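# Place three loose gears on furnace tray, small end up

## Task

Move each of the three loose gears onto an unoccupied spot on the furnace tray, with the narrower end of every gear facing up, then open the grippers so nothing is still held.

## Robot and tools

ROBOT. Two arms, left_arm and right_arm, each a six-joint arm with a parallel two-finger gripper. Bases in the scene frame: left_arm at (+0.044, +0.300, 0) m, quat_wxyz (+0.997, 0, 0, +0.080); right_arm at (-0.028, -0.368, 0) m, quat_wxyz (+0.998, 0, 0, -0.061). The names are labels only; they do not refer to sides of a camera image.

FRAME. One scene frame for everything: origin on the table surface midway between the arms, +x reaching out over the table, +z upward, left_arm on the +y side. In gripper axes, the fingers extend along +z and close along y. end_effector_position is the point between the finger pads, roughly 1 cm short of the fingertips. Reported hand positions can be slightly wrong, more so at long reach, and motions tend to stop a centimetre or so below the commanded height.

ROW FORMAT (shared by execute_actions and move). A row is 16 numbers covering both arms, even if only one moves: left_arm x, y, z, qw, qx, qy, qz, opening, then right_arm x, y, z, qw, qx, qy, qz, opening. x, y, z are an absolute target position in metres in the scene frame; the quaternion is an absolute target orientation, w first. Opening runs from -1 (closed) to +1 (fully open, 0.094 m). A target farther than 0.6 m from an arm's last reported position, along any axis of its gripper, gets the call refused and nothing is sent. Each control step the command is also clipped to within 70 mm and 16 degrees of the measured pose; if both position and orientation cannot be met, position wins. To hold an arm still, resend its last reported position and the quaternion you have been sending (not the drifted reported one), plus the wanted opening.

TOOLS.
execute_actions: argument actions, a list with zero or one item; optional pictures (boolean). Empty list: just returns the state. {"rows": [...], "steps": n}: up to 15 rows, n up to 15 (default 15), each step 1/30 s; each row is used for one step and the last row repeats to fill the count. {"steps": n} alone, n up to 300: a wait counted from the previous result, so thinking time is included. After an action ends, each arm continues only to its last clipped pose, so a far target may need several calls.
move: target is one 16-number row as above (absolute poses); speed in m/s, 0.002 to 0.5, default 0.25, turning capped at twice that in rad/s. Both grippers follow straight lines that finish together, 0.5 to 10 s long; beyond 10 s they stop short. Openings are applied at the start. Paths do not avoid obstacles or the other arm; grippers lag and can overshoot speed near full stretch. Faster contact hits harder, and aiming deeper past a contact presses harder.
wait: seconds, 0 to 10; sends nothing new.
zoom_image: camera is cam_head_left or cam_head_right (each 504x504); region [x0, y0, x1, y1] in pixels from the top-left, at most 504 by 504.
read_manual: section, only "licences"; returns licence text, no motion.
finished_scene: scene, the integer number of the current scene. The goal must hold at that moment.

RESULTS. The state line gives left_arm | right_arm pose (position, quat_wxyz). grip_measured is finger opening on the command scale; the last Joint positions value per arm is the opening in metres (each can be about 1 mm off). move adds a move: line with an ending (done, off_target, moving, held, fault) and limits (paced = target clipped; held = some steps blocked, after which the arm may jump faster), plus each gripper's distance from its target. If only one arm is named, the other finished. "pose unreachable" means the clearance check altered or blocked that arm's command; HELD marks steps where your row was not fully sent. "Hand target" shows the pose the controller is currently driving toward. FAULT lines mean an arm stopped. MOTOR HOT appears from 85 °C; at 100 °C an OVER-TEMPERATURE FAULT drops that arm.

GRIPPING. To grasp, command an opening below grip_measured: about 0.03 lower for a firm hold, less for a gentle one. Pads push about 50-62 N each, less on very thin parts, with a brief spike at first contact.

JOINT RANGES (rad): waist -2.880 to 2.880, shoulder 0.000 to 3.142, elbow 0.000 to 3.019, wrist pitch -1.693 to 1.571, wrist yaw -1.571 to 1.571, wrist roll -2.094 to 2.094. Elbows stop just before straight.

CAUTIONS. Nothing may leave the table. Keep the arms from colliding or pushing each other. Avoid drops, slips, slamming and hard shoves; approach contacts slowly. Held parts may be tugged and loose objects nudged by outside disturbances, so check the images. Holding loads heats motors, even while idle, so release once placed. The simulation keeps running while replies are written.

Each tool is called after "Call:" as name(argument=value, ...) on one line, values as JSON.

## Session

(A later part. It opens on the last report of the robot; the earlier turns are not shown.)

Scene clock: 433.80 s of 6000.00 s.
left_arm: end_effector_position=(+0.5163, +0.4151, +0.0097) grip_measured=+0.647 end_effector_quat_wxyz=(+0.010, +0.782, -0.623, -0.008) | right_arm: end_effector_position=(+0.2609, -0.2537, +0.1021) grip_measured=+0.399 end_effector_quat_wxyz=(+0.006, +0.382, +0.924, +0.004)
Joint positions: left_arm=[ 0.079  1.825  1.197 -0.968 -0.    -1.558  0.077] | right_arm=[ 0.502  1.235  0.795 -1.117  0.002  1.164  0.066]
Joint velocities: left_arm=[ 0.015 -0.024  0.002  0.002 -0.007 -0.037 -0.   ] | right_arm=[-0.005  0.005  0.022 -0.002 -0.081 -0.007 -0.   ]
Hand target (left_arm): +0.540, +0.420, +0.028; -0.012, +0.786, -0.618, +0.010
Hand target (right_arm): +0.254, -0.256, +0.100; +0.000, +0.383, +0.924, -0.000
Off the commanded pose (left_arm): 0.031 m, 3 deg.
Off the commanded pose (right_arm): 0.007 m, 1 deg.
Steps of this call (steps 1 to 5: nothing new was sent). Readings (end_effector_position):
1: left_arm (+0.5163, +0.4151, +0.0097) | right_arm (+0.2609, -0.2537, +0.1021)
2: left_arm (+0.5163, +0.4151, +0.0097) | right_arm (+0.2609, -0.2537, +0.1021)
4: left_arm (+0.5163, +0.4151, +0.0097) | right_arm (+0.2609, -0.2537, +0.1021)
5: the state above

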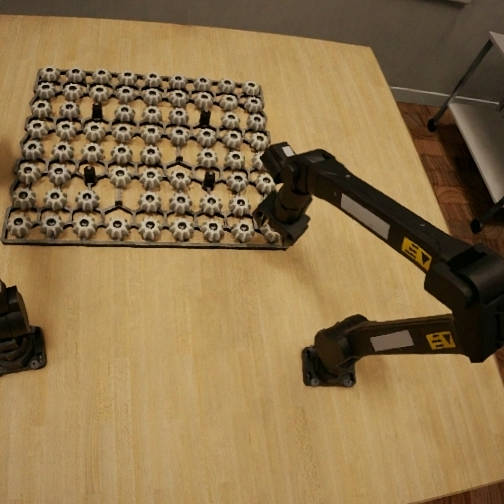

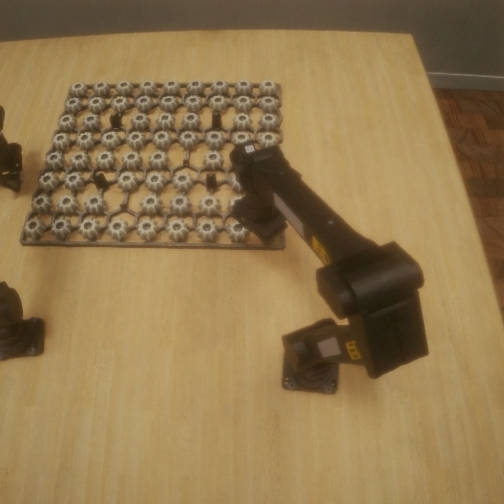

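Call:
execute_actions(actions=[{"rows": [[0.5343,0.4192,0.0222,0.0058,-0.7842,0.6205,-0.0046,0.65,0.2540,-0.2554,0.1000,0.0,0.383,0.924,0.0,0.40],[0.5276,0.4178,0.0174,0.0,-0.7824,0.6228,0.0,0.65,0.2540,-0.2554,0.1000,0.0,0.383,0.924,0.0,0.40],[0.5271,0.4199,0.0174,0.0,-0.7837,0.6211,0.0,0.65,0.2540,-0.2554,0.1000,0.0,0.383,0.924,0.0,0.40],[0.5265,0.4219,0.0174,0.0,-0.7850,0.6195,0.0,0.62,0.2540,-0.2554,0.1000,0.0,0.383,0.924,0.0,0.40],[0.5260,0.4240,0.0174,0.0,-0.7864,0.6178,0.0,0.59,0.2540,-0.2554,0.1000,0.0,0.383,0.924,0.0,0.40],[0.5255,0.4260,0.0174,0.0,-0.7877,0.6161,0.0,0.56,0.2540,-0.2554,0.1000,0.0,0.383,0.924,0.0,0.40],[0.5249,0.4281,0.0174,0.0,-0.7890,0.6145,0.0,0.53,0.2540,-0.2554,0.1000,0.0,0.383,0.924,0.0,0.40],[0.5244,0.4301,0.0174,0.0,-0.7903,0.6128,0.0,0.50,0.2540,-0.2554,0.1000,0.0,0.383,0.924,0.0,0.40],[0.5244,0.4301,0.0174,0.0,-0.7903,0.6128,0.0,0.47,0.2540,-0.2554,0.1000,0.0,0.383,0.924,0.0,0.40],[0.5244,0.4301,0.0174,0.0,-0.7903,0.6128,0.0,0.45,0.2540,-0.2554,0.1000,0.0,0.383,0.924,0.0,0.40]], "steps": 15}], pictures=false)

Call:
execute_actions(actions=[{"rows": [[0.5244,0.4301,0.0174,0.0,-0.7903,0.6128,0.0,0.41,0.2540,-0.2554,0.1000,0.0,0.383,0.924,0.0,0.40],[0.5244,0.4301,0.0174,0.0,-0.7903,0.6128,0.0,0.37,0.2540,-0.2554,0.1000,0.0,0.383,0.924,0.0,0.40],[0.5244,0.4301,0.0174,0.0,-0.7903,0.6128,0.0,0.33,0.2540,-0.2554,0.1000,0.0,0.383,0.924,0.0,0.40],[0.5244,0.4301,0.0174,0.0,-0.7903,0.6128,0.0,0.30,0.2540,-0.2554,0.1000,0.0,0.383,0.924,0.0,0.40],[0.5244,0.4301,0.0174,0.0,-0.7903,0.6128,0.0,0.27,0.2540,-0.2554,0.1000,0.0,0.383,0.924,0.0,0.40],[0.5244,0.4301,0.0174,0.0,-0.7903,0.6128,0.0,0.245,0.2540,-0.2554,0.1000,0.0,0.383,0.924,0.0,0.40],[0.5244,0.4301,0.0174,0.0,-0.7903,0.6128,0.0,0.22,0.2540,-0.2554,0.1000,0.0,0.383,0.924,0.0,0.40],[0.5244,0.4301,0.0174,0.0,-0.7903,0.6128,0.0,0.20,0.2540,-0.2554,0.1000,0.0,0.383,0.924,0.0,0.40],[0.5244,0.4301,0.0174,0.0,-0.7903,0.6128,0.0,0.18,0.2540,-0.2554,0.1000,0.0,0.383,0.924,0.0,0.40],[0.5244,0.4301,0.0174,0.0,-0.7903,0.6128,0.0,0.16,0.2540,-0.2554,0.1000,0.0,0.383,0.924,0.0,0.40],[0.5244,0.4301,0.0174,0.0,-0.7903,0.6128,0.0,0.14,0.2540,-0.2554,0.1000,0.0,0.383,0.924,0.0,0.40],[0.5244,0.4301,0.0174,0.0,-0.7903,0.6128,0.0,0.12,0.2540,-0.2554,0.1000,0.0,0.383,0.924,0.0,0.40]], "steps": 15}])

Call:
zoom_image(camera="cam_head_right", region=[0, 150, 60, 210])

Scene clock: 491.30 s of 6000.00 s.
left_arm: end_effector_position=(+0.5144, +0.4228, +0.0097) grip_measured=+0.453 end_effector_quat_wxyz=(+0.010, +0.788, -0.616, -0.008) | right_arm: end_effector_position=(+0.2609, -0.2537, +0.1021) grip_measured=+0.399 end_effector_quat_wxyz=(+0.006, +0.382, +0.924, +0.004)
Joint positions: left_arm=[ 0.095  1.825  1.197 -0.968 -0.    -1.558  0.068] | right_arm=[ 0.502  1.235  0.795 -1.117  0.002  1.164  0.066]
Joint velocities: left_arm=[ 0.015 -0.005  0.007 -0.002  0.007  0.007  0.   ] | right_arm=[-0.005  0.005  0.002 -0.012  0.037 -0.007 -0.   ]
Hand target (left_arm): +0.524, +0.430, +0.017; +0.000, +0.790, -0.613, -0.000
Hand target (right_arm): +0.254, -0.256, +0.100; +0.000, +0.383, +0.924, -0.000
Off the commanded pose (left_arm): 0.015 m, 2 deg.
Off the commanded pose (right_arm): 0.007 m, 1 deg.
Steps of this call (steps 1 to 90: nothing new was sent; then 54.00 s passed at rest; steps 91 to 105: all 15 steps of this action). Readings (end_effector_position):
91: left_arm (+0.5163, +0.4151, +0.0097) | right_arm (+0.2609, -0.2537, +0.1021)
92: left_arm (+0.5163, +0.4151, +0.0097) | right_arm (+0.2609, -0.2537, +0.1021)
94: left_arm (+0.5163, +0.4151, +0.0097) | right_arm (+0.2609, -0.2537, +0.1021)
98: left_arm (+0.5160, +0.4162, +0.0097) | right_arm (+0.2609, -0.2537, +0.1021)
105: the state above

Scene clock: 491.80 s of 6000.00 s.
left_arm: end_effector_position=(+0.5144, +0.4228, +0.0097) grip_measured=+0.201 end_effector_quat_wxyz=(+0.010, +0.788, -0.616, -0.008) | right_arm: end_effector_position=(+0.2609, -0.2537, +0.1021) grip_measured=+0.399 end_effector_quat_wxyz=(+0.006, +0.382, +0.924, +0.004)
Joint positions: left_arm=[ 0.095  1.825  1.197 -0.968 -0.    -1.558  0.056] | right_arm=[ 0.502  1.235  0.795 -1.117  0.002  1.164  0.066]
Joint velocities: left_arm=[-0.005 -0.005 -0.007  0.002 -0.037 -0.051  0.001] | right_arm=[ 0.005 -0.005 -0.012 -0.002 -0.081  0.007 -0.001]
Hand target (left_arm): +0.524, +0.430, +0.017; -0.000, +0.790, -0.613, +0.000
Hand target (right_arm): +0.254, -0.256, +0.100; +0.000, +0.383, +0.924, -0.000
Off the commanded pose (left_arm): 0.015 m, 2 deg.
Off the commanded pose (right_arm): 0.007 m, 1 deg.
Steps of this call (steps 1 to 15: all 15 steps of this action). Readings (end_effector_position):
1: left_arm (+0.5144, +0.4228, +0.0097) | right_arm (+0.2609, -0.2537, +0.1021)
2: left_arm (+0.5144, +0.4228, +0.0097) | right_arm (+0.2609, -0.2537, +0.1021)
4: left_arm (+0.5144, +0.4228, +0.0097) | right_arm (+0.2609, -0.2537, +0.1021)
8: left_arm (+0.5144, +0.4228, +0.0097) | right_arm (+0.2609, -0.2537, +0.1021)
15: the state above

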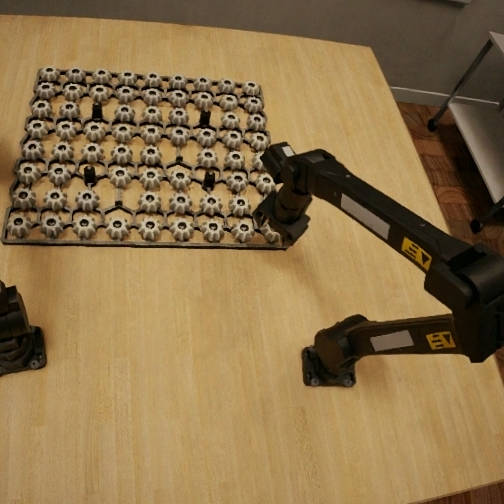

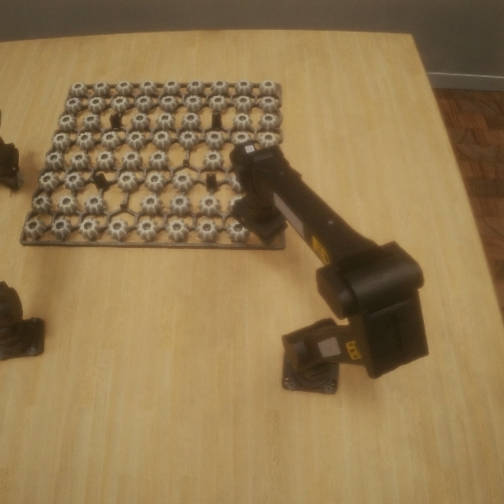

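Region (0, 150, 60, 210) of cam_head_right's 504x504 image, scaled by 8.400, with more detail than that image has.

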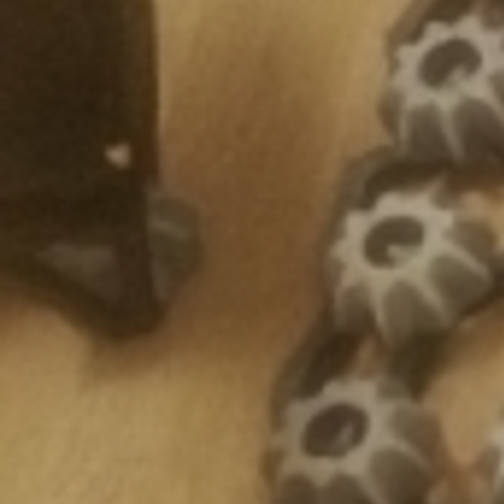

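Grip 0.201 — full diameter. Lift and transport.

Call:
execute_actions(actions=[{"rows": [[0.5248,0.4302,0.0192,0.0015,-0.7903,0.6128,-0.0011,0.15,0.2540,-0.2554,0.1000,0.0,0.383,0.924,0.0,0.40],[0.5255,0.4304,0.0228,0.0044,-0.7903,0.6128,-0.0033,0.15,0.2540,-0.2554,0.1000,0.0,0.383,0.924,0.0,0.40],[0.5267,0.4307,0.0281,0.0089,-0.7903,0.6128,-0.0067,0.15,0.2540,-0.2554,0.1000,0.0,0.383,0.924,0.0,0.40],[0.5279,0.4311,0.0344,0.0140,-0.7902,0.6127,-0.0106,0.15,0.2540,-0.2554,0.1000,0.0,0.383,0.924,0.0,0.40],[0.5292,0.4314,0.0416,0.0199,-0.7901,0.6126,-0.0150,0.15,0.2540,-0.2554,0.1000,0.0,0.383,0.924,0.0,0.40],[0.5305,0.4318,0.0487,0.0258,-0.7899,0.6125,-0.0195,0.15,0.2540,-0.2554,0.1000,0.0,0.383,0.924,0.0,0.40],[0.5315,0.4320,0.0559,0.0317,-0.7897,0.6123,-0.0239,0.15,0.2540,-0.2554,0.1000,0.0,0.383,0.924,0.0,0.40],[0.5326,0.4323,0.0630,0.0376,-0.7894,0.6121,-0.0284,0.15,0.2540,-0.2554,0.1000,0.0,0.383,0.924,0.0,0.40],[0.5335,0.4326,0.0702,0.0435,-0.7891,0.6119,-0.0328,0.15,0.2540,-0.2554,0.1000,0.0,0.383,0.924,0.0,0.40],[0.5343,0.4328,0.0774,0.0494,-0.7888,0.6116,-0.0373,0.15,0.2540,-0.2554,0.1000,0.0,0.383,0.924,0.0,0.40],[0.5353,0.4321,0.0845,0.0553,-0.7876,0.6122,-0.0418,0.15,0.2540,-0.2554,0.1000,0.0,0.383,0.924,0.0,0.40],[0.5366,0.4296,0.0917,0.0611,-0.7851,0.6147,-0.0464,0.15,0.2540,-0.2554,0.1000,0.0,0.383,0.924,0.0,0.40],[0.5383,0.4252,0.0980,0.0661,-0.7809,0.6190,-0.0505,0.15,0.2540,-0.2554,0.1000,0.0,0.383,0.924,0.0,0.40],[0.5401,0.4189,0.1033,0.0702,-0.7754,0.6252,-0.0542,0.15,0.2540,-0.2554,0.1000,0.0,0.383,0.924,0.0,0.40],[0.5423,0.4108,0.1069,0.0728,-0.7684,0.6333,-0.0568,0.15,0.2540,-0.2554,0.1000,0.0,0.383,0.924,0.0,0.40]], "steps": 15}], pictures=false)

Call:
execute_actions(actions=[{"rows": [[0.5408,0.4000,0.107,0.0718,-0.7601,0.6433,-0.0569,0.15,0.2540,-0.2554,0.1000,0.0,0.383,0.924,0.0,0.40],[0.5394,0.3876,0.107,0.0708,-0.7502,0.6550,-0.0570,0.15,0.2540,-0.2554,0.1000,0.0,0.383,0.924,0.0,0.40],[0.5381,0.3735,0.107,0.0697,-0.7384,0.6683,-0.0572,0.15,0.2540,-0.2554,0.1000,0.0,0.383,0.924,0.0,0.40],[0.5363,0.3586,0.107,0.0686,-0.7257,0.6823,-0.0575,0.15,0.2540,-0.2554,0.1000,0.0,0.383,0.924,0.0,0.40],[0.5342,0.3438,0.107,0.0675,-0.7126,0.6959,-0.0578,0.15,0.2540,-0.2554,0.1000,0.0,0.383,0.924,0.0,0.40],[0.5316,0.3293,0.107,0.0664,-0.6993,0.7094,-0.0580,0.15,0.2540,-0.2554,0.1000,0.0,0.383,0.924,0.0,0.40],[0.5287,0.3149,0.107,0.0653,-0.6857,0.7226,-0.0583,0.15,0.2540,-0.2554,0.1000,0.0,0.383,0.924,0.0,0.40],[0.5252,0.3007,0.107,0.0642,-0.6719,0.7355,-0.0585,0.15,0.2540,-0.2554,0.1000,0.0,0.383,0.924,0.0,0.40],[0.5214,0.2867,0.107,0.0631,-0.6578,0.7482,-0.0586,0.15,0.2540,-0.2554,0.1000,0.0,0.383,0.924,0.0,0.40],[0.5171,0.2730,0.107,0.0619,-0.6435,0.7606,-0.0588,0.15,0.2540,-0.2554,0.1000,0.0,0.383,0.924,0.0,0.40],[0.5126,0.2595,0.107,0.0608,-0.6290,0.7728,-0.0589,0.15,0.2540,-0.2554,0.1000,0.0,0.383,0.924,0.0,0.40],[0.5075,0.2462,0.107,0.0597,-0.6142,0.7846,-0.0591,0.15,0.2540,-0.2554,0.1000,0.0,0.383,0.924,0.0,0.40],[0.5021,0.2332,0.107,0.0586,-0.5993,0.7962,-0.0592,0.15,0.2540,-0.2554,0.1000,0.0,0.383,0.924,0.0,0.40],[0.4964,0.2205,0.107,0.0575,-0.5841,0.8075,-0.0593,0.15,0.2540,-0.2554,0.1000,0.0,0.383,0.924,0.0,0.40],[0.4903,0.2080,0.107,0.0565,-0.5687,0.8185,-0.0594,0.15,0.2540,-0.2554,0.1000,0.0,0.383,0.924,0.0,0.40]], "steps": 15}], pictures=false)

Call:
execute_actions(actions=[{"rows": [[0.4838,0.1959,0.107,0.0554,-0.5531,0.8292,-0.0595,0.15,0.2540,-0.2554,0.1000,0.0,0.383,0.924,0.0,0.40],[0.4772,0.1840,0.107,0.0543,-0.5372,0.8396,-0.0595,0.15,0.2540,-0.2554,0.1000,0.0,0.383,0.924,0.0,0.40],[0.4700,0.1725,0.107,0.0533,-0.5212,0.8497,-0.0596,0.15,0.2540,-0.2554,0.1000,0.0,0.383,0.924,0.0,0.40],[0.4627,0.1612,0.107,0.0522,-0.5050,0.8595,-0.0596,0.15,0.2540,-0.2554,0.1000,0.0,0.383,0.924,0.0,0.40],[0.4550,0.1503,0.107,0.0511,-0.4886,0.8690,-0.0596,0.15,0.2540,-0.2554,0.1000,0.0,0.383,0.924,0.0,0.40],[0.4471,0.1397,0.107,0.0501,-0.4720,0.8781,-0.0596,0.15,0.2540,-0.2554,0.1000,0.0,0.383,0.924,0.0,0.40],[0.4422,0.1280,0.107,0.0494,-0.4552,0.8870,-0.0601,0.15,0.2540,-0.2554,0.1000,0.0,0.383,0.924,0.0,0.40],[0.4370,0.1164,0.107,0.0488,-0.4383,0.8955,-0.0606,0.15,0.2540,-0.2554,0.1000,0.0,0.383,0.924,0.0,0.40],[0.4317,0.1057,0.1058,0.0474,-0.4224,0.9032,-0.0600,0.15,0.2540,-0.2554,0.1000,0.0,0.383,0.924,0.0,0.40],[0.4270,0.0966,0.1033,0.0453,-0.4084,0.9098,-0.0584,0.15,0.2540,-0.2554,0.1000,0.0,0.383,0.924,0.0,0.40],[0.4225,0.0891,0.0995,0.0426,-0.3966,0.9153,-0.0557,0.15,0.2540,-0.2554,0.1000,0.0,0.383,0.924,0.0,0.40],[0.4187,0.0831,0.0951,0.0396,-0.3870,0.9198,-0.0523,0.15,0.2540,-0.2554,0.1000,0.0,0.383,0.924,0.0,0.40],[0.4155,0.0785,0.0902,0.0362,-0.3793,0.9233,-0.0483,0.15,0.2540,-0.2554,0.1000,0.0,0.383,0.924,0.0,0.40],[0.4130,0.0754,0.0852,0.0330,-0.3740,0.9258,-0.0444,0.15,0.2540,-0.2554,0.1000,0.0,0.383,0.924,0.0,0.40],[0.4114,0.0736,0.0802,0.0299,-0.3707,0.9273,-0.0402,0.15,0.2540,-0.2554,0.1000,0.0,0.383,0.924,0.0,0.40]], "steps": 15}], pictures=false)

Call:
execute_actions(actions=[{"rows": [[0.4105,0.0733,0.0752,0.0268,-0.3698,0.9281,-0.0362,0.15,0.2540,-0.2554,0.1000,0.0,0.383,0.924,0.0,0.40],[0.4099,0.0737,0.0702,0.0237,-0.3699,0.9283,-0.0320,0.15,0.2540,-0.2554,0.1000,0.0,0.383,0.924,0.0,0.40],[0.4093,0.0740,0.0652,0.0207,-0.3700,0.9284,-0.0279,0.15,0.2540,-0.2554,0.1000,0.0,0.383,0.924,0.0,0.40],[0.4087,0.0744,0.0602,0.0176,-0.3700,0.9286,-0.0237,0.15,0.2540,-0.2554,0.1000,0.0,0.383,0.924,0.0,0.40],[0.4081,0.0748,0.0558,0.0149,-0.3701,0.9287,-0.0201,0.15,0.2540,-0.2554,0.1000,0.0,0.383,0.924,0.0,0.40],[0.4075,0.0751,0.0521,0.0126,-0.3701,0.9288,-0.0170,0.15,0.2540,-0.2554,0.1000,0.0,0.383,0.924,0.0,0.40],[0.4070,0.0754,0.0490,0.0107,-0.3701,0.9289,-0.0144,0.15,0.2540,-0.2554,0.1000,0.0,0.383,0.924,0.0,0.40],[0.4066,0.0757,0.0465,0.0091,-0.3702,0.9289,-0.0123,0.15,0.2540,-0.2554,0.1000,0.0,0.383,0.924,0.0,0.40]], "steps": 15}], pictures=false)

Call:
execute_actions(actions=[{"steps": 10}])

Call:
zoom_image(camera="cam_head_left", region=[95, 170, 145, 220])

Call:
zoom_image(camera="cam_head_right", region=[97, 174, 147, 224])

Scene clock: 518.47 s of 6000.00 s.
left_arm: end_effector_position=(+0.5249, +0.4246, +0.0626) grip_measured=+0.201 end_effector_quat_wxyz=(-0.035, +0.786, -0.616, +0.026) | right_arm: end_effector_position=(+0.2609, -0.2537, +0.1021) grip_measured=+0.399 end_effector_quat_wxyz=(+0.006, +0.382, +0.924, +0.004)
Joint positions: left_arm=[ 0.093  1.713  1.197 -0.968 -0.    -1.558  0.056] | right_arm=[ 0.502  1.235  0.795 -1.117  0.002  1.164  0.066]
Joint velocities: left_arm=[-0.044 -0.581 -0.002  0.007 -0.037  0.037  0.   ] | right_arm=[-0.005  0.005  0.002 -0.012 -0.051 -0.037 -0.   ]
Hand target (left_arm): +0.542, +0.411, +0.105; -0.072, +0.769, -0.632, +0.058
Hand target (right_arm): +0.254, -0.256, +0.100; +0.000, +0.383, +0.924, -0.000
Off the commanded pose (left_arm): 0.050 m, 6 deg.
Off the commanded pose (right_arm): 0.007 m, 1 deg.
Steps of this call (steps 1 to 90: nothing new was sent; then 23.17 s passed at rest; steps 91 to 105: all 15 steps of this action). Readings (end_effector_position):
91: left_arm (+0.5144, +0.4228, +0.0097) | right_arm (+0.2609, -0.2537, +0.1021)
92: left_arm (+0.5144, +0.4228, +0.0097) | right_arm (+0.2609, -0.2537, +0.1021)
94: left_arm (+0.5144, +0.4228, +0.0097) | right_arm (+0.2609, -0.2537, +0.1021)
98: left_arm (+0.5155, +0.4231, +0.0143) | right_arm (+0.2609, -0.2537, +0.1021)
105: the state above

Scene clock: 518.97 s of 6000.00 s.
left_arm: end_effector_position=(+0.4967, +0.2303, +0.0830) grip_measured=+0.201 end_effector_quat_wxyz=(+0.037, -0.608, +0.792, -0.040) | right_arm: end_effector_position=(+0.2609, -0.2537, +0.1021) grip_measured=+0.399 end_effector_quat_wxyz=(+0.006, +0.382, +0.924, +0.004)
Joint positions: left_arm=[-0.312  1.583  1.09  -0.968  0.002 -1.461  0.056] | right_arm=[ 0.502  1.235  0.795 -1.117  0.002  1.164  0.066]
Joint velocities: left_arm=[-0.913 -0.142 -0.295  0.002 -0.081  0.198  0.   ] | right_arm=[-0.015 -0.005  0.002  0.002 -0.066 -0.037  0.   ]
Hand target (left_arm): +0.491, +0.210, +0.106; +0.057, -0.570, +0.818, -0.060
Hand target (right_arm): +0.254, -0.256, +0.100; +0.000, +0.383, +0.924, -0.000
Off the commanded pose (left_arm): 0.033 m, 6 deg.
Off the commanded pose (right_arm): 0.007 m, 1 deg.
Steps of this call (steps 1 to 15: all 15 steps of this action). Readings (end_effector_position):
1: left_arm (+0.5265, +0.4231, +0.0713) | right_arm (+0.2609, -0.2537, +0.1021)
2: left_arm (+0.5283, +0.4198, +0.0794) | right_arm (+0.2609, -0.2537, +0.1021)
4: left_arm (+0.5321, +0.4063, +0.0925) | right_arm (+0.2609, -0.2537, +0.1021)
8: left_arm (+0.5307, +0.3489, +0.1003) | right_arm (+0.2609, -0.2537, +0.1021)
15: the state above

Scene clock: 519.47 s of 6000.00 s.
left_arm: end_effector_position=(+0.4114, +0.0770, +0.0888) grip_measured=+0.201 end_effector_quat_wxyz=(+0.032, -0.390, +0.919, -0.047) | right_arm: end_effector_position=(+0.2609, -0.2537, +0.1021) grip_measured=+0.399 end_effector_quat_wxyz=(+0.006, +0.382, +0.924, +0.004)
Joint positions: left_arm=[-0.705  1.505  1.015 -0.968  0.003 -1.347  0.056] | right_arm=[ 0.502  1.235  0.795 -1.117  0.002  1.164  0.066]
Joint velocities: left_arm=[-0.444  0.093 -0.012 -0.012 -0.022  0.168  0.001] | right_arm=[-0.005 -0.005 -0.007  0.007 -0.095 -0.037 -0.   ]
Hand target (left_arm): +0.411, +0.073, +0.081; +0.032, -0.371, +0.927, -0.041
Hand target (right_arm): +0.254, -0.256, +0.100; +0.000, +0.383, +0.924, -0.000
Off the commanded pose (left_arm): 0.009 m, 3 deg.
Off the commanded pose (right_arm): 0.007 m, 1 deg.
Steps of this call (steps 1 to 15: all 15 steps of this action). Readings (end_effector_position):
1: left_arm (+0.4904, +0.2174, +0.0816) | right_arm (+0.2609, -0.2537, +0.1021)
2: left_arm (+0.4841, +0.2055, +0.0808) | right_arm (+0.2609, -0.2537, +0.1021)
4: left_arm (+0.4714, +0.1837, +0.0810) | right_arm (+0.2609, -0.2537, +0.1021)
8: left_arm (+0.4458, +0.1425, +0.0864) | right_arm (+0.2609, -0.2537, +0.1021)
15: the state above

Scene clock: 519.97 s of 6000.00 s.
left_arm: end_effector_position=(+0.3998, +0.0748, +0.0438) grip_measured=+0.201 end_effector_quat_wxyz=(+0.002, -0.372, +0.928, -0.004) | right_arm: end_effector_position=(+0.2609, -0.2537, +0.1021) grip_measured=+0.399 end_effector_quat_wxyz=(+0.006, +0.382, +0.924, +0.004)
Joint positions: left_arm=[-0.724  1.609  1.006 -0.958  0.002 -1.326  0.056] | right_arm=[ 0.502  1.235  0.795 -1.117  0.002  1.164  0.066]
Joint velocities: left_arm=[-0.005 -0.005  0.007  0.002 -0.066 -0.022  0.   ] | right_arm=[-0.015 -0.005  0.002  0.007  0.022  0.022  0.   ]
Hand target (left_arm): +0.406, +0.076, +0.046; +0.009, -0.370, +0.929, -0.012
Hand target (right_arm): +0.254, -0.256, +0.100; +0.000, +0.383, +0.924, -0.000
Off the commanded pose (left_arm): 0.007 m, 1 deg.
Off the commanded pose (right_arm): 0.007 m, 1 deg.
Steps of this call (steps 1 to 15: all 15 steps of this action). Readings (end_effector_position):
1: left_arm (+0.4087, +0.0729, +0.0871) | right_arm (+0.2609, -0.2537, +0.1021)
2: left_arm (+0.4069, +0.0705, +0.0847) | right_arm (+0.2609, -0.2537, +0.1021)
4: left_arm (+0.4056, +0.0702, +0.0773) | right_arm (+0.2609, -0.2537, +0.1021)
8: left_arm (+0.4028, +0.0727, +0.0559) | right_arm (+0.2609, -0.2537, +0.1021)
15: the state above

Scene clock: 520.30 s of 6000.00 s.
left_arm: end_effector_position=(+0.3999, +0.0749, +0.0438) grip_measured=+0.201 end_effector_quat_wxyz=(+0.002, -0.372, +0.928, -0.004) | right_arm: end_effector_position=(+0.2609, -0.2537, +0.1021) grip_measured=+0.399 end_effector_quat_wxyz=(+0.006, +0.382, +0.924, +0.004)
Joint positions: left_arm=[-0.724  1.609  1.006 -0.958  0.001 -1.326  0.056] | right_arm=[ 0.502  1.235  0.795 -1.117  0.002  1.164  0.066]
Joint velocities: left_arm=[-0.005 -0.005  0.007 -0.017 -0.037  0.007 -0.001] | right_arm=[-0.015 -0.005 -0.017  0.007 -0.022  0.007  0.   ]
Hand target (left_arm): +0.406, +0.076, +0.046; +0.010, -0.370, +0.929, -0.012
Hand target (right_arm): +0.254, -0.256, +0.100; +0.000, +0.383, +0.924, -0.000
Off the commanded pose (left_arm): 0.007 m, 1 deg.
Off the commanded pose (right_arm): 0.007 m, 1 deg.
Steps of this call (steps 1 to 10: nothing new was sent). Readings (end_effector_position):
1: left_arm (+0.3999, +0.0749, +0.0438) | right_arm (+0.2609, -0.2537, +0.1021)
2: left_arm (+0.3999, +0.0749, +0.0438) | right_arm (+0.2609, -0.2537, +0.1021)
4: left_arm (+0.3999, +0.0749, +0.0438) | right_arm (+0.2609, -0.2537, +0.1021)
8: left_arm (+0.3999, +0.0749, +0.0438) | right_arm (+0.2609, -0.2537, +0.1021)
10: the state above

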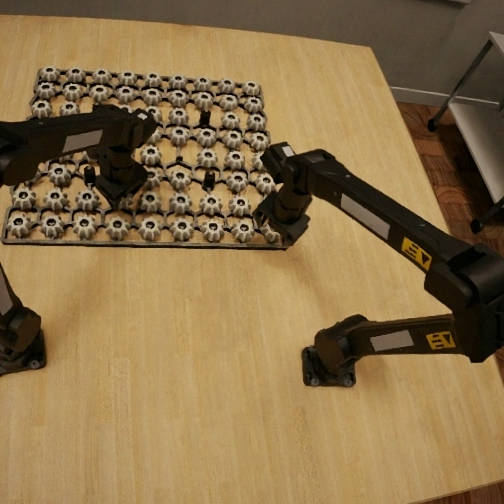

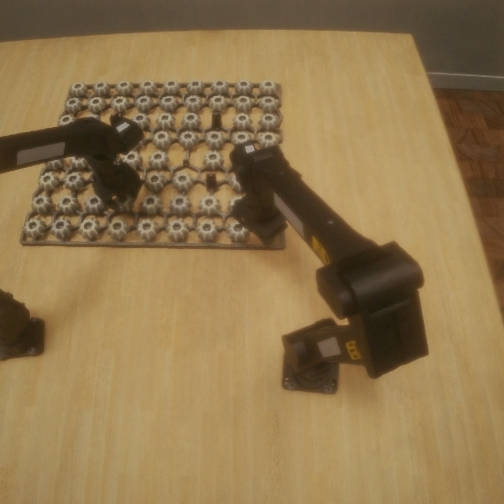

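Region (95, 170, 145, 220) of cam_head_left's 504x504 image, scaled by 10.080, with more detail than that image has.

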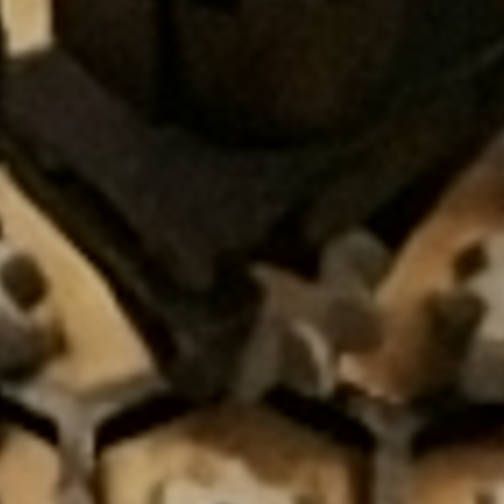

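Region (97, 174, 147, 224) of cam_head_right's 504x504 image, scaled by 10.080, with more detail than that image has.

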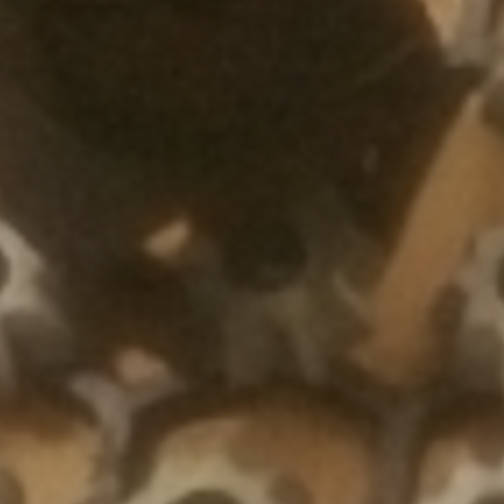

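Call:
execute_actions(actions=[{"rows": [[0.4116,0.0726,0.0493,0.0129,-0.3701,0.9288,-0.0174,0.15,0.2540,-0.2554,0.1000,0.0,0.383,0.924,0.0,0.40],[0.4166,0.0695,0.0521,0.0166,-0.3701,0.9286,-0.0224,0.15,0.2540,-0.2554,0.1000,0.0,0.383,0.924,0.0,0.40],[0.4172,0.0705,0.0521,0.0166,-0.3713,0.9281,-0.0224,0.15,0.2540,-0.2554,0.1000,0.0,0.383,0.924,0.0,0.40],[0.4178,0.0715,0.0521,0.0167,-0.3725,0.9276,-0.0224,0.15,0.2540,-0.2554,0.1000,0.0,0.383,0.924,0.0,0.40],[0.4184,0.0725,0.0521,0.0167,-0.3737,0.9271,-0.0223,0.15,0.2540,-0.2554,0.1000,0.0,0.383,0.924,0.0,0.40],[0.4190,0.0735,0.0521,0.0167,-0.3749,0.9266,-0.0223,0.15,0.2540,-0.2554,0.1000,0.0,0.383,0.924,0.0,0.40],[0.4195,0.0744,0.0521,0.0167,-0.3761,0.9261,-0.0223,0.15,0.2540,-0.2554,0.1000,0.0,0.383,0.924,0.0,0.40],[0.4201,0.0754,0.0521,0.0168,-0.3773,0.9256,-0.0223,0.15,0.2540,-0.2554,0.1000,0.0,0.383,0.924,0.0,0.40],[0.4207,0.0764,0.0521,0.0168,-0.3785,0.9251,-0.0222,0.15,0.2540,-0.2554,0.1000,0.0,0.383,0.924,0.0,0.40],[0.4213,0.0774,0.0521,0.0168,-0.3798,0.9246,-0.0222,0.15,0.2540,-0.2554,0.1000,0.0,0.383,0.924,0.0,0.40]], "steps": 15}], pictures=false)

Call:
execute_actions(actions=[{"steps": 10}])

Call:
zoom_image(camera="cam_head_left", region=[95, 170, 145, 220])

Call:
zoom_image(camera="cam_head_right", region=[97, 174, 147, 224])

Scene clock: 536.00 s of 6000.00 s.
left_arm: end_effector_position=(+0.4058, +0.0818, +0.0438) grip_measured=+0.201 end_effector_quat_wxyz=(+0.004, -0.382, +0.924, -0.006) | right_arm: end_effector_position=(+0.2609, -0.2537, +0.1021) grip_measured=+0.399 end_effector_quat_wxyz=(+0.006, +0.382, +0.924, +0.004)
Joint positions: left_arm=[-0.703  1.609  1.006 -0.953  0.001 -1.326  0.056] | right_arm=[ 0.502  1.235  0.795 -1.117  0.002  1.164  0.066]
Joint velocities: left_arm=[ 0.024  0.005  0.007 -0.012 -0.007  0.022 -0.001] | right_arm=[-0.005 -0.015  0.007 -0.002  0.022  0.007 -0.   ]
Hand target (left_arm): +0.421, +0.078, +0.052; +0.017, -0.380, +0.925, -0.022
Hand target (right_arm): +0.254, -0.256, +0.100; +0.000, +0.383, +0.924, -0.000
Off the commanded pose (left_arm): 0.018 m, 2 deg.
Off the commanded pose (right_arm): 0.007 m, 1 deg.
Steps of this call (steps 1 to 90: nothing new was sent; then 12.20 s passed at rest; steps 91 to 105: all 15 steps of this action). Readings (end_effector_position):
91: left_arm (+0.3999, +0.0749, +0.0438) | right_arm (+0.2609, -0.2537, +0.1021)
92: left_arm (+0.3999, +0.0748, +0.0438) | right_arm (+0.2609, -0.2537, +0.1021)
94: left_arm (+0.3999, +0.0748, +0.0438) | right_arm (+0.2609, -0.2537, +0.1021)
98: left_arm (+0.4010, +0.0759, +0.0438) | right_arm (+0.2609, -0.2537, +0.1021)
105: the state above

Scene clock: 536.33 s of 6000.00 s.
left_arm: end_effector_position=(+0.4059, +0.0819, +0.0438) grip_measured=+0.201 end_effector_quat_wxyz=(+0.004, -0.382, +0.924, -0.006) | right_arm: end_effector_position=(+0.2609, -0.2537, +0.1021) grip_measured=+0.399 end_effector_quat_wxyz=(+0.006, +0.382, +0.924, +0.004)
Joint positions: left_arm=[-0.702  1.609  1.006 -0.953  0.001 -1.326  0.056] | right_arm=[ 0.502  1.235  0.795 -1.117  0.002  1.164  0.066]
Joint velocities: left_arm=[ 0.005 -0.005 -0.012 -0.007  0.051 -0.022 -0.   ] | right_arm=[-0.005 -0.005  0.007 -0.002  0.022  0.022 -0.   ]
Hand target (left_arm): +0.421, +0.078, +0.052; +0.017, -0.380, +0.925, -0.022
Hand target (right_arm): +0.254, -0.256, +0.100; +0.000, +0.383, +0.924, -0.000
Off the commanded pose (left_arm): 0.018 m, 2 deg.
Off the commanded pose (right_arm): 0.007 m, 1 deg.
Steps of this call (steps 1 to 10: nothing new was sent). Readings (end_effector_position):
1: left_arm (+0.4059, +0.0819, +0.0438) | right_arm (+0.2609, -0.2537, +0.1021)
2: left_arm (+0.4059, +0.0819, +0.0438) | right_arm (+0.2609, -0.2537, +0.1021)
4: left_arm (+0.4059, +0.0819, +0.0438) | right_arm (+0.2609, -0.2537, +0.1021)
8: left_arm (+0.4059, +0.0819, +0.0438) | right_arm (+0.2609, -0.2537, +0.1021)
10: the state above

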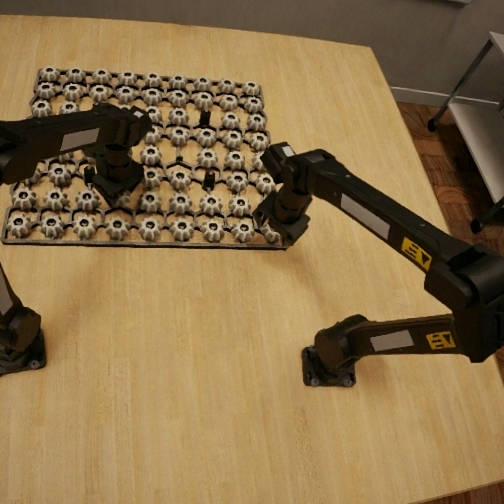

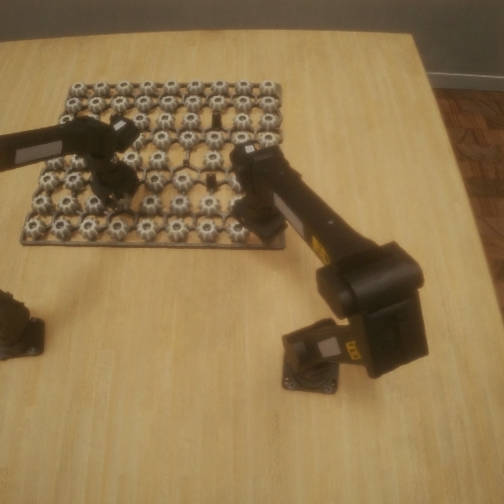

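Region (95, 170, 145, 220) of cam_head_left's 504x504 image, scaled by 10.080, with more detail than that image has.

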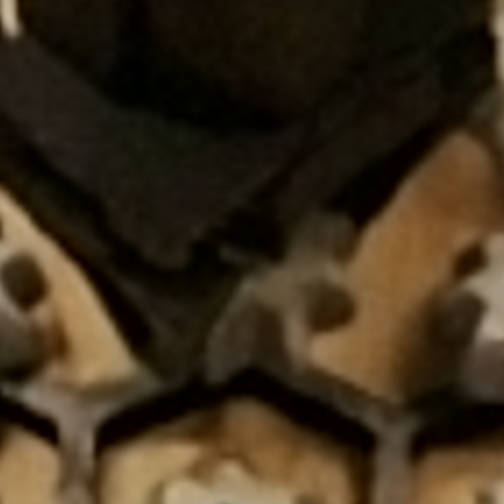

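Region (97, 174, 147, 224) of cam_head_right's 504x504 image, scaled by 10.080, with more detail than that image has.

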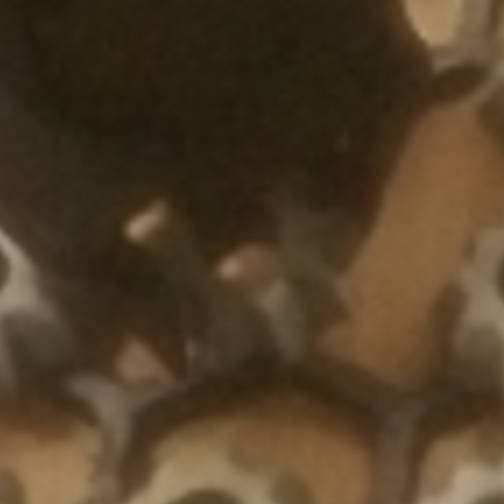

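Call:
execute_actions(actions=[{"rows": [[0.4209,0.0766,0.0508,0.0161,-0.3798,0.9247,-0.0214,0.15,0.2540,-0.2554,0.1000,0.0,0.383,0.924,0.0,0.40],[0.4208,0.0767,0.0495,0.0155,-0.3798,0.9247,-0.0205,0.15,0.2540,-0.2554,0.1000,0.0,0.383,0.924,0.0,0.40],[0.4208,0.0767,0.0482,0.0148,-0.3798,0.9247,-0.0196,0.15,0.2540,-0.2554,0.1000,0.0,0.383,0.924,0.0,0.40],[0.4207,0.0767,0.0469,0.0141,-0.3798,0.9248,-0.0188,0.15,0.2540,-0.2554,0.1000,0.0,0.383,0.924,0.0,0.40],[0.4207,0.0768,0.0456,0.0135,-0.3798,0.9248,-0.0179,0.15,0.2540,-0.2554,0.1000,0.0,0.383,0.924,0.0,0.40],[0.4206,0.0768,0.0443,0.0128,-0.3798,0.9248,-0.0170,0.15,0.2540,-0.2554,0.1000,0.0,0.383,0.924,0.0,0.40],[0.4206,0.0768,0.0430,0.0122,-0.3798,0.9248,-0.0161,0.15,0.2540,-0.2554,0.1000,0.0,0.383,0.924,0.0,0.40],[0.4205,0.0768,0.0417,0.0115,-0.3798,0.9248,-0.0152,0.15,0.2540,-0.2554,0.1000,0.0,0.383,0.924,0.0,0.40],[0.4205,0.0769,0.0404,0.0108,-0.3798,0.9249,-0.0144,0.15,0.2540,-0.2554,0.1000,0.0,0.383,0.924,0.0,0.40],[0.4204,0.0769,0.0391,0.0102,-0.3798,0.9249,-0.0135,0.15,0.2540,-0.2554,0.1000,0.0,0.383,0.924,0.0,0.40],[0.4204,0.0769,0.0378,0.0095,-0.3799,0.9249,-0.0126,0.15,0.2540,-0.2554,0.1000,0.0,0.383,0.924,0.0,0.40],[0.4203,0.0770,0.0365,0.0088,-0.3799,0.9249,-0.0117,0.15,0.2540,-0.2554,0.1000,0.0,0.383,0.924,0.0,0.40],[0.4203,0.0770,0.0352,0.0082,-0.3799,0.9249,-0.0109,0.15,0.2540,-0.2554,0.1000,0.0,0.383,0.924,0.0,0.40],[0.4202,0.0770,0.0339,0.0075,-0.3799,0.9249,-0.0100,0.15,0.2540,-0.2554,0.1000,0.0,0.383,0.924,0.0,0.40],[0.4202,0.0771,0.0326,0.0069,-0.3799,0.9250,-0.0091,0.15,0.2540,-0.2554,0.1000,0.0,0.383,0.924,0.0,0.40]], "steps": 15}], pictures=false)

Call:
execute_actions(actions=[{"rows": [[0.4201,0.0771,0.0313,0.0062,-0.3799,0.9250,-0.0082,0.15,0.2540,-0.2554,0.1000,0.0,0.383,0.924,0.0,0.40],[0.4201,0.0771,0.0300,0.0055,-0.3799,0.9250,-0.0073,0.15,0.2540,-0.2554,0.1000,0.0,0.383,0.924,0.0,0.40],[0.4200,0.0771,0.0287,0.0049,-0.3799,0.9250,-0.0065,0.15,0.2540,-0.2554,0.1000,0.0,0.383,0.924,0.0,0.40],[0.4200,0.0772,0.0274,0.0042,-0.3799,0.9250,-0.0056,0.15,0.2540,-0.2554,0.1000,0.0,0.383,0.924,0.0,0.40],[0.4199,0.0772,0.0261,0.0036,-0.3799,0.9250,-0.0047,0.15,0.2540,-0.2554,0.1000,0.0,0.383,0.924,0.0,0.40]], "steps": 11}], pictures=false)

Scene clock: 556.57 s of 6000.00 s.
left_arm: end_effector_position=(+0.4057, +0.0821, +0.0293) grip_measured=+0.201 end_effector_quat_wxyz=(-0.003, -0.382, +0.924, +0.003) | right_arm: end_effector_position=(+0.2609, -0.2537, +0.1021) grip_measured=+0.399 end_effector_quat_wxyz=(+0.006, +0.382, +0.924, +0.004)
Joint positions: left_arm=[-0.702  1.645  1.006 -0.94   0.001 -1.326  0.056] | right_arm=[ 0.502  1.235  0.795 -1.117  0.002  1.164  0.066]
Joint velocities: left_arm=[-0.005  0.083  0.002  0.012 -0.022 -0.007  0.001] | right_arm=[-0.005  0.005 -0.017 -0.007 -0.007  0.022  0.   ]
Hand target (left_arm): +0.420, +0.077, +0.033; +0.007, -0.380, +0.925, -0.009
Hand target (right_arm): +0.254, -0.256, +0.100; +0.000, +0.383, +0.924, -0.000
Off the commanded pose (left_arm): 0.016 m, 2 deg.
Off the commanded pose (right_arm): 0.007 m, 1 deg.
Steps of this call (steps 1 to 90: nothing new was sent; then 16.73 s passed at rest; steps 91 to 105: all 15 steps of this action). Readings (end_effector_position):
91: left_arm (+0.4059, +0.0819, +0.0438) | right_arm (+0.2609, -0.2537, +0.1021)
92: left_arm (+0.4059, +0.0819, +0.0438) | right_arm (+0.2609, -0.2537, +0.1021)
94: left_arm (+0.4062, +0.0817, +0.0435) | right_arm (+0.2609, -0.2537, +0.1021)
98: left_arm (+0.4065, +0.0816, +0.0399) | right_arm (+0.2609, -0.2537, +0.1021)
105: the state above

Scene clock: 556.93 s of 6000.00 s.
left_arm: end_effector_position=(+0.4057, +0.0826, +0.0253) grip_measured=+0.201 end_effector_quat_wxyz=(-0.004, -0.382, +0.924, +0.006) | right_arm: end_effector_position=(+0.2609, -0.2537, +0.1021) grip_measured=+0.399 end_effector_quat_wxyz=(+0.006, +0.382, +0.924, +0.004)
Joint positions: left_arm=[-0.702  1.655  1.006 -0.937 -0.    -1.326  0.056] | right_arm=[ 0.502  1.235  0.795 -1.117  0.002  1.164  0.066]
Joint velocities: left_arm=[ 0.015  0.005  0.017  0.007  0.007  0.007 -0.   ] | right_arm=[-0.005  0.005 -0.002  0.002 -0.022  0.037 -0.001]
Hand target (left_arm): +0.419, +0.077, +0.026; +0.003, -0.380, +0.925, -0.005
Hand target (right_arm): +0.254, -0.256, +0.100; +0.000, +0.383, +0.924, -0.000
Off the commanded pose (left_arm): 0.015 m, 2 deg.
Off the commanded pose (right_arm): 0.007 m, 1 deg.
Steps of this call (steps 1 to 11: all 11 steps of this action). Readings (end_effector_position):
1: left_arm (+0.4056, +0.0821, +0.0281) | right_arm (+0.2609, -0.2537, +0.1021)
2: left_arm (+0.4055, +0.0821, +0.0269) | right_arm (+0.2609, -0.2537, +0.1021)
4: left_arm (+0.4057, +0.0825, +0.0255) | right_arm (+0.2609, -0.2537, +0.1021)
8: left_arm (+0.4057, +0.0826, +0.0253) | right_arm (+0.2609, -0.2537, +0.1021)
11: the state above

Call:
execute_actions(actions=[])

Scene clock: 562.03 s of 6000.00 s.
left_arm: end_effector_position=(+0.4057, +0.0826, +0.0253) grip_measured=+0.201 end_effector_quat_wxyz=(-0.004, -0.382, +0.924, +0.006) | right_arm: end_effector_position=(+0.2609, -0.2537, +0.1021) grip_measured=+0.399 end_effector_quat_wxyz=(+0.006, +0.382, +0.924, +0.004)
Joint positions: left_arm=[-0.702  1.655  1.006 -0.937 -0.    -1.326  0.056] | right_arm=[ 0.502  1.235  0.795 -1.117  0.002  1.164  0.066]
Joint velocities: left_arm=[-0.005 -0.015 -0.017 -0.007  0.007 -0.022  0.001] | right_arm=[ 0.005 -0.005 -0.007  0.002 -0.022  0.022 -0.   ]
Hand target (left_arm): +0.419, +0.077, +0.026; +0.003, -0.380, +0.925, -0.005
Hand target (right_arm): +0.254, -0.256, +0.100; +0.000, +0.383, +0.924, -0.000
Off the commanded pose (left_arm): 0.015 m, 2 deg.
Off the commanded pose (right_arm): 0.007 m, 1 deg.
Steps of this call (steps 1 to 90: nothing new was sent; then 2.10 s passed at rest). Readings (end_effector_position):
1: left_arm (+0.4057, +0.0826, +0.0253) | right_arm (+0.2609, -0.2537, +0.1021)
2: left_arm (+0.4057, +0.0826, +0.0253) | right_arm (+0.2609, -0.2537, +0.1021)
4: left_arm (+0.4057, +0.0826, +0.0253) | right_arm (+0.2609, -0.2537, +0.1021)
8: left_arm (+0.4057, +0.0826, +0.0253) | right_arm (+0.2609, -0.2537, +0.1021)
90: the state above

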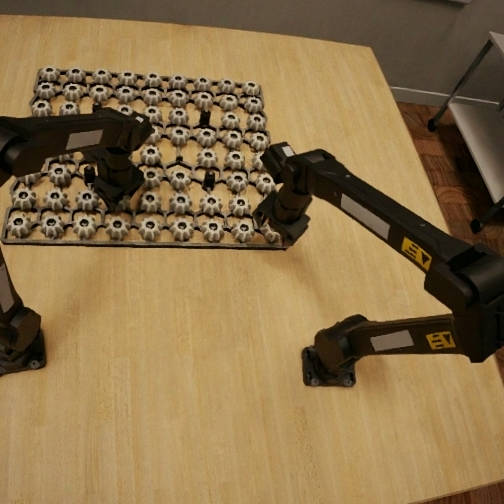

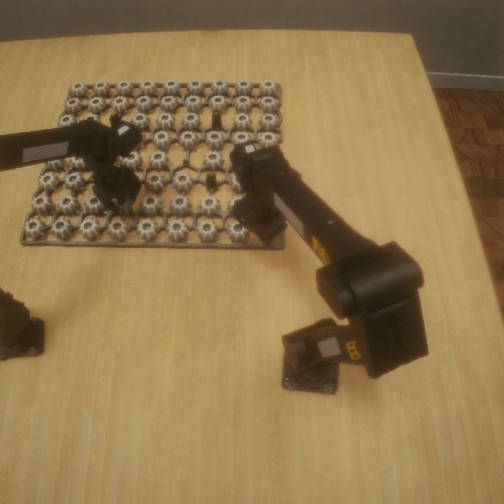

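Call:
execute_actions(actions=[{"rows": [[0.4190,0.0769,0.0276,0.0034,-0.3799,0.9250,-0.0045,0.15,0.2540,-0.2554,0.1000,0.0,0.383,0.924,0.0,0.40],[0.4180,0.0766,0.0292,0.0033,-0.3799,0.9250,-0.0043,0.17,0.2540,-0.2554,0.1000,0.0,0.383,0.924,0.0,0.40],[0.4170,0.0762,0.0308,0.0031,-0.3799,0.9250,-0.0041,0.20,0.2540,-0.2554,0.1000,0.0,0.383,0.924,0.0,0.40],[0.4161,0.0759,0.0323,0.0030,-0.3799,0.9250,-0.0039,0.23,0.2540,-0.2554,0.1000,0.0,0.383,0.924,0.0,0.40],[0.4161,0.0759,0.0323,0.0030,-0.3799,0.9250,-0.0039,0.26,0.2540,-0.2554,0.1000,0.0,0.383,0.924,0.0,0.40],[0.4161,0.0759,0.0323,0.0030,-0.3799,0.9250,-0.0039,0.30,0.2540,-0.2554,0.1000,0.0,0.383,0.924,0.0,0.40],[0.4161,0.0759,0.0323,0.0030,-0.3799,0.9250,-0.0039,0.34,0.2540,-0.2554,0.1000,0.0,0.383,0.924,0.0,0.40],[0.4161,0.0759,0.0323,0.0030,-0.3799,0.9250,-0.0039,0.37,0.2540,-0.2554,0.1000,0.0,0.383,0.924,0.0,0.40],[0.4161,0.0759,0.0323,0.0030,-0.3799,0.9250,-0.0039,0.40,0.2540,-0.2554,0.1000,0.0,0.383,0.924,0.0,0.40]], "steps": 15}], pictures=false)

Scene clock: 567.83 s of 6000.00 s.
left_arm: end_effector_position=(+0.4057, +0.0826, +0.0253) grip_measured=+0.397 end_effector_quat_wxyz=(-0.004, -0.382, +0.924, +0.006) | right_arm: end_effector_position=(+0.2609, -0.2537, +0.1021) grip_measured=+0.399 end_effector_quat_wxyz=(+0.006, +0.382, +0.924, +0.004)
Joint positions: left_arm=[-0.702  1.655  1.006 -0.937 -0.001 -1.326  0.066] | right_arm=[ 0.502  1.235  0.795 -1.117  0.002  1.164  0.066]
Joint velocities: left_arm=[-0.005  0.005  0.032 -0.012  0.022  0.066 -0.   ] | right_arm=[-0.015 -0.005  0.002 -0.007 -0.051 -0.081 -0.   ]
Hand target (left_arm): +0.416, +0.076, +0.032; +0.003, -0.380, +0.925, -0.004
Hand target (right_arm): +0.254, -0.256, +0.100; +0.000, +0.383, +0.924, -0.000
Off the commanded pose (left_arm): 0.014 m, 1 deg.
Off the commanded pose (right_arm): 0.007 m, 1 deg.
Steps of this call (steps 1 to 90: nothing new was sent; then 2.30 s passed at rest; steps 91 to 105: all 15 steps of this action). Readings (end_effector_position):
91: left_arm (+0.4057, +0.0826, +0.0253) | right_arm (+0.2609, -0.2537, +0.1021)
92: left_arm (+0.4057, +0.0826, +0.0253) | right_arm (+0.2609, -0.2537, +0.1021)
94: left_arm (+0.4057, +0.0826, +0.0253) | right_arm (+0.2609, -0.2537, +0.1021)
98: left_arm (+0.4057, +0.0826, +0.0253) | right_arm (+0.2609, -0.2537, +0.1021)
105: the state above

Call:
execute_actions(actions=[{"rows": [[0.4158,0.0761,0.0355,0.0043,-0.3799,0.9250,-0.0056,0.40,0.2540,-0.2554,0.1000,0.0,0.383,0.924,0.0,0.40],[0.4156,0.0762,0.0388,0.0056,-0.3799,0.9249,-0.0074,0.40,0.2540,-0.2554,0.1000,0.0,0.383,0.924,0.0,0.40],[0.4153,0.0764,0.0420,0.0069,-0.3798,0.9249,-0.0091,0.40,0.2540,-0.2554,0.1000,0.0,0.383,0.924,0.0,0.40],[0.4150,0.0765,0.0453,0.0082,-0.3798,0.9248,-0.0108,0.40,0.2540,-0.2554,0.1000,0.0,0.383,0.924,0.0,0.40],[0.4148,0.0767,0.0485,0.0095,-0.3798,0.9248,-0.0126,0.40,0.2540,-0.2554,0.1000,0.0,0.383,0.924,0.0,0.40],[0.4145,0.0769,0.0518,0.0108,-0.3798,0.9248,-0.0143,0.40,0.2540,-0.2554,0.1000,0.0,0.383,0.924,0.0,0.40],[0.4142,0.0770,0.0550,0.0121,-0.3798,0.9247,-0.0160,0.40,0.2540,-0.2554,0.1000,0.0,0.383,0.924,0.0,0.40],[0.4140,0.0772,0.0583,0.0134,-0.3797,0.9247,-0.0178,0.40,0.2540,-0.2554,0.1000,0.0,0.383,0.924,0.0,0.40],[0.4137,0.0773,0.0615,0.0147,-0.3797,0.9246,-0.0195,0.40,0.2540,-0.2554,0.1000,0.0,0.383,0.924,0.0,0.40],[0.4134,0.0775,0.0648,0.0160,-0.3797,0.9246,-0.0212,0.40,0.2540,-0.2554,0.1000,0.0,0.383,0.924,0.0,0.40],[0.4132,0.0777,0.0680,0.0173,-0.3797,0.9246,-0.0230,0.40,0.2540,-0.2554,0.1000,0.0,0.383,0.924,0.0,0.40],[0.4129,0.0778,0.0713,0.0186,-0.3797,0.9245,-0.0247,0.40,0.2540,-0.2554,0.1000,0.0,0.383,0.924,0.0,0.40],[0.4126,0.0780,0.0745,0.0199,-0.3796,0.9245,-0.0264,0.40,0.2540,-0.2554,0.1000,0.0,0.383,0.924,0.0,0.40],[0.4124,0.0781,0.0778,0.0212,-0.3796,0.9244,-0.0282,0.40,0.2540,-0.2554,0.1000,0.0,0.383,0.924,0.0,0.40],[0.4121,0.0783,0.0810,0.0225,-0.3796,0.9244,-0.0299,0.40,0.2540,-0.2554,0.1000,0.0,0.383,0.924,0.0,0.40]], "steps": 15}], pictures=false)

Scene clock: 575.87 s of 6000.00 s.
left_arm: end_effector_position=(+0.4052, +0.0829, +0.0565) grip_measured=+0.397 end_effector_quat_wxyz=(+0.010, -0.382, +0.924, -0.013) | right_arm: end_effector_position=(+0.2609, -0.2537, +0.1021) grip_measured=+0.399 end_effector_quat_wxyz=(+0.006, +0.382, +0.924, +0.004)
Joint positions: left_arm=[-0.702  1.577  1.006 -0.967 -0.001 -1.326  0.066] | right_arm=[ 0.502  1.235  0.795 -1.117  0.002  1.164  0.066]
Joint velocities: left_arm=[ 0.015 -0.317 -0.022 -0.115 -0.051  0.007 -0.002] | right_arm=[-0.015  0.005 -0.002 -0.002 -0.022  0.081 -0.   ]
Hand target (left_arm): +0.412, +0.078, +0.080; +0.022, -0.380, +0.924, -0.030
Hand target (right_arm): +0.254, -0.256, +0.100; +0.000, +0.383, +0.924, -0.000
Off the commanded pose (left_arm): 0.026 m, 2 deg.
Off the commanded pose (right_arm): 0.007 m, 1 deg.
Steps of this call (steps 1 to 90: nothing new was sent; then 4.53 s passed at rest; steps 91 to 105: all 15 steps of this action). Readings (end_effector_position):
91: left_arm (+0.4057, +0.0826, +0.0253) | right_arm (+0.2609, -0.2537, +0.1021)
92: left_arm (+0.4057, +0.0826, +0.0253) | right_arm (+0.2609, -0.2537, +0.1021)
94: left_arm (+0.4058, +0.0826, +0.0255) | right_arm (+0.2609, -0.2537, +0.1021)
98: left_arm (+0.4055, +0.0827, +0.0302) | right_arm (+0.2609, -0.2537, +0.1021)
105: the state above

Call:
move(target=[0.30,0.22,0.14,0.0,-0.38,0.925,0.0,0.40,0.2540,-0.2554,0.1000,0.0,0.383,0.924,0.0,0.40], speed=0.15)

Scene clock: 579.80 s of 6000.00 s.
left_arm: end_effector_position=(+0.3071, +0.2160, +0.1435) grip_measured=+0.397 end_effector_quat_wxyz=(+0.005, -0.383, +0.924, -0.004) | right_arm: end_effector_position=(+0.2609, -0.2537, +0.1021) grip_measured=+0.399 end_effector_quat_wxyz=(+0.006, +0.382, +0.924, +0.004)
Joint positions: left_arm=[-0.47   1.088  0.801 -1.27  -0.001 -1.095  0.066] | right_arm=[ 0.502  1.235  0.795 -1.117  0.002  1.164  0.066]
Joint velocities: left_arm=[-0.005 -0.005  0.007 -0.012  0.095 -0.022 -0.001] | right_arm=[-0.015 -0.024 -0.017  0.012  0.037 -0.037  0.   ]
Hand target (left_arm): +0.302, +0.220, +0.142; -0.001, -0.380, +0.925, +0.001
Hand target (right_arm): +0.254, -0.256, +0.100; +0.000, +0.383, +0.924, -0.000
Off the commanded pose (left_arm): 0.009 m, 1 deg.
Off the commanded pose (right_arm): 0.007 m, 1 deg.
move: done

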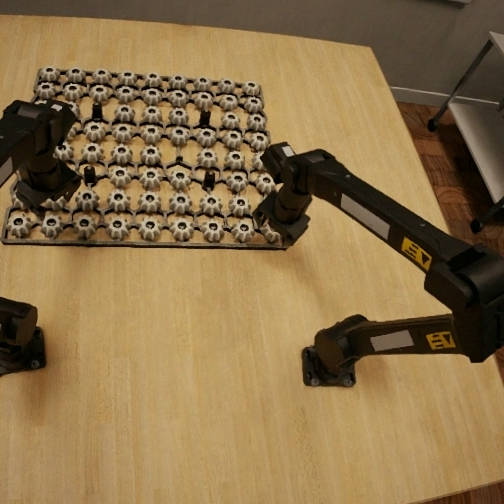

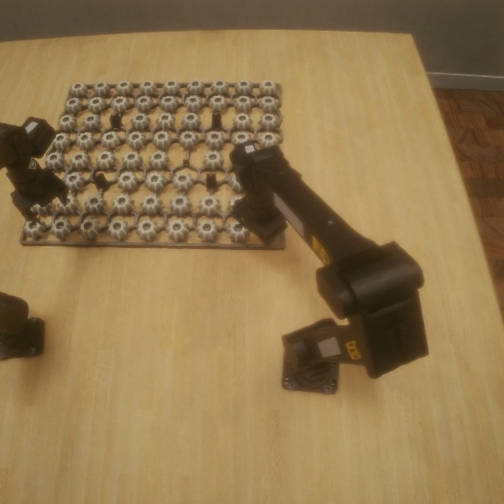

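Call:
zoom_image(camera="cam_head_left", region=[65, 140, 275, 255])

Region (65, 140, 275, 255) of cam_head_left's 504x504 image, scaled by 2.400, with more detail than that image has; it fills the top 276 rows of this view, and the rest is white.

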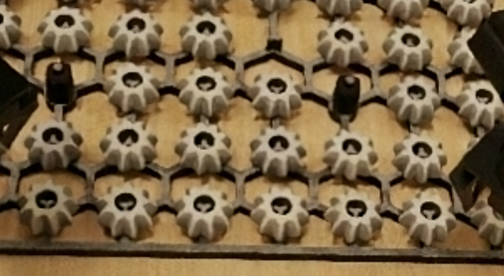

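All three gears are seated in line with their neighbours.

Call:
finished_scene(scene=2)

The scene is finished: the task was done.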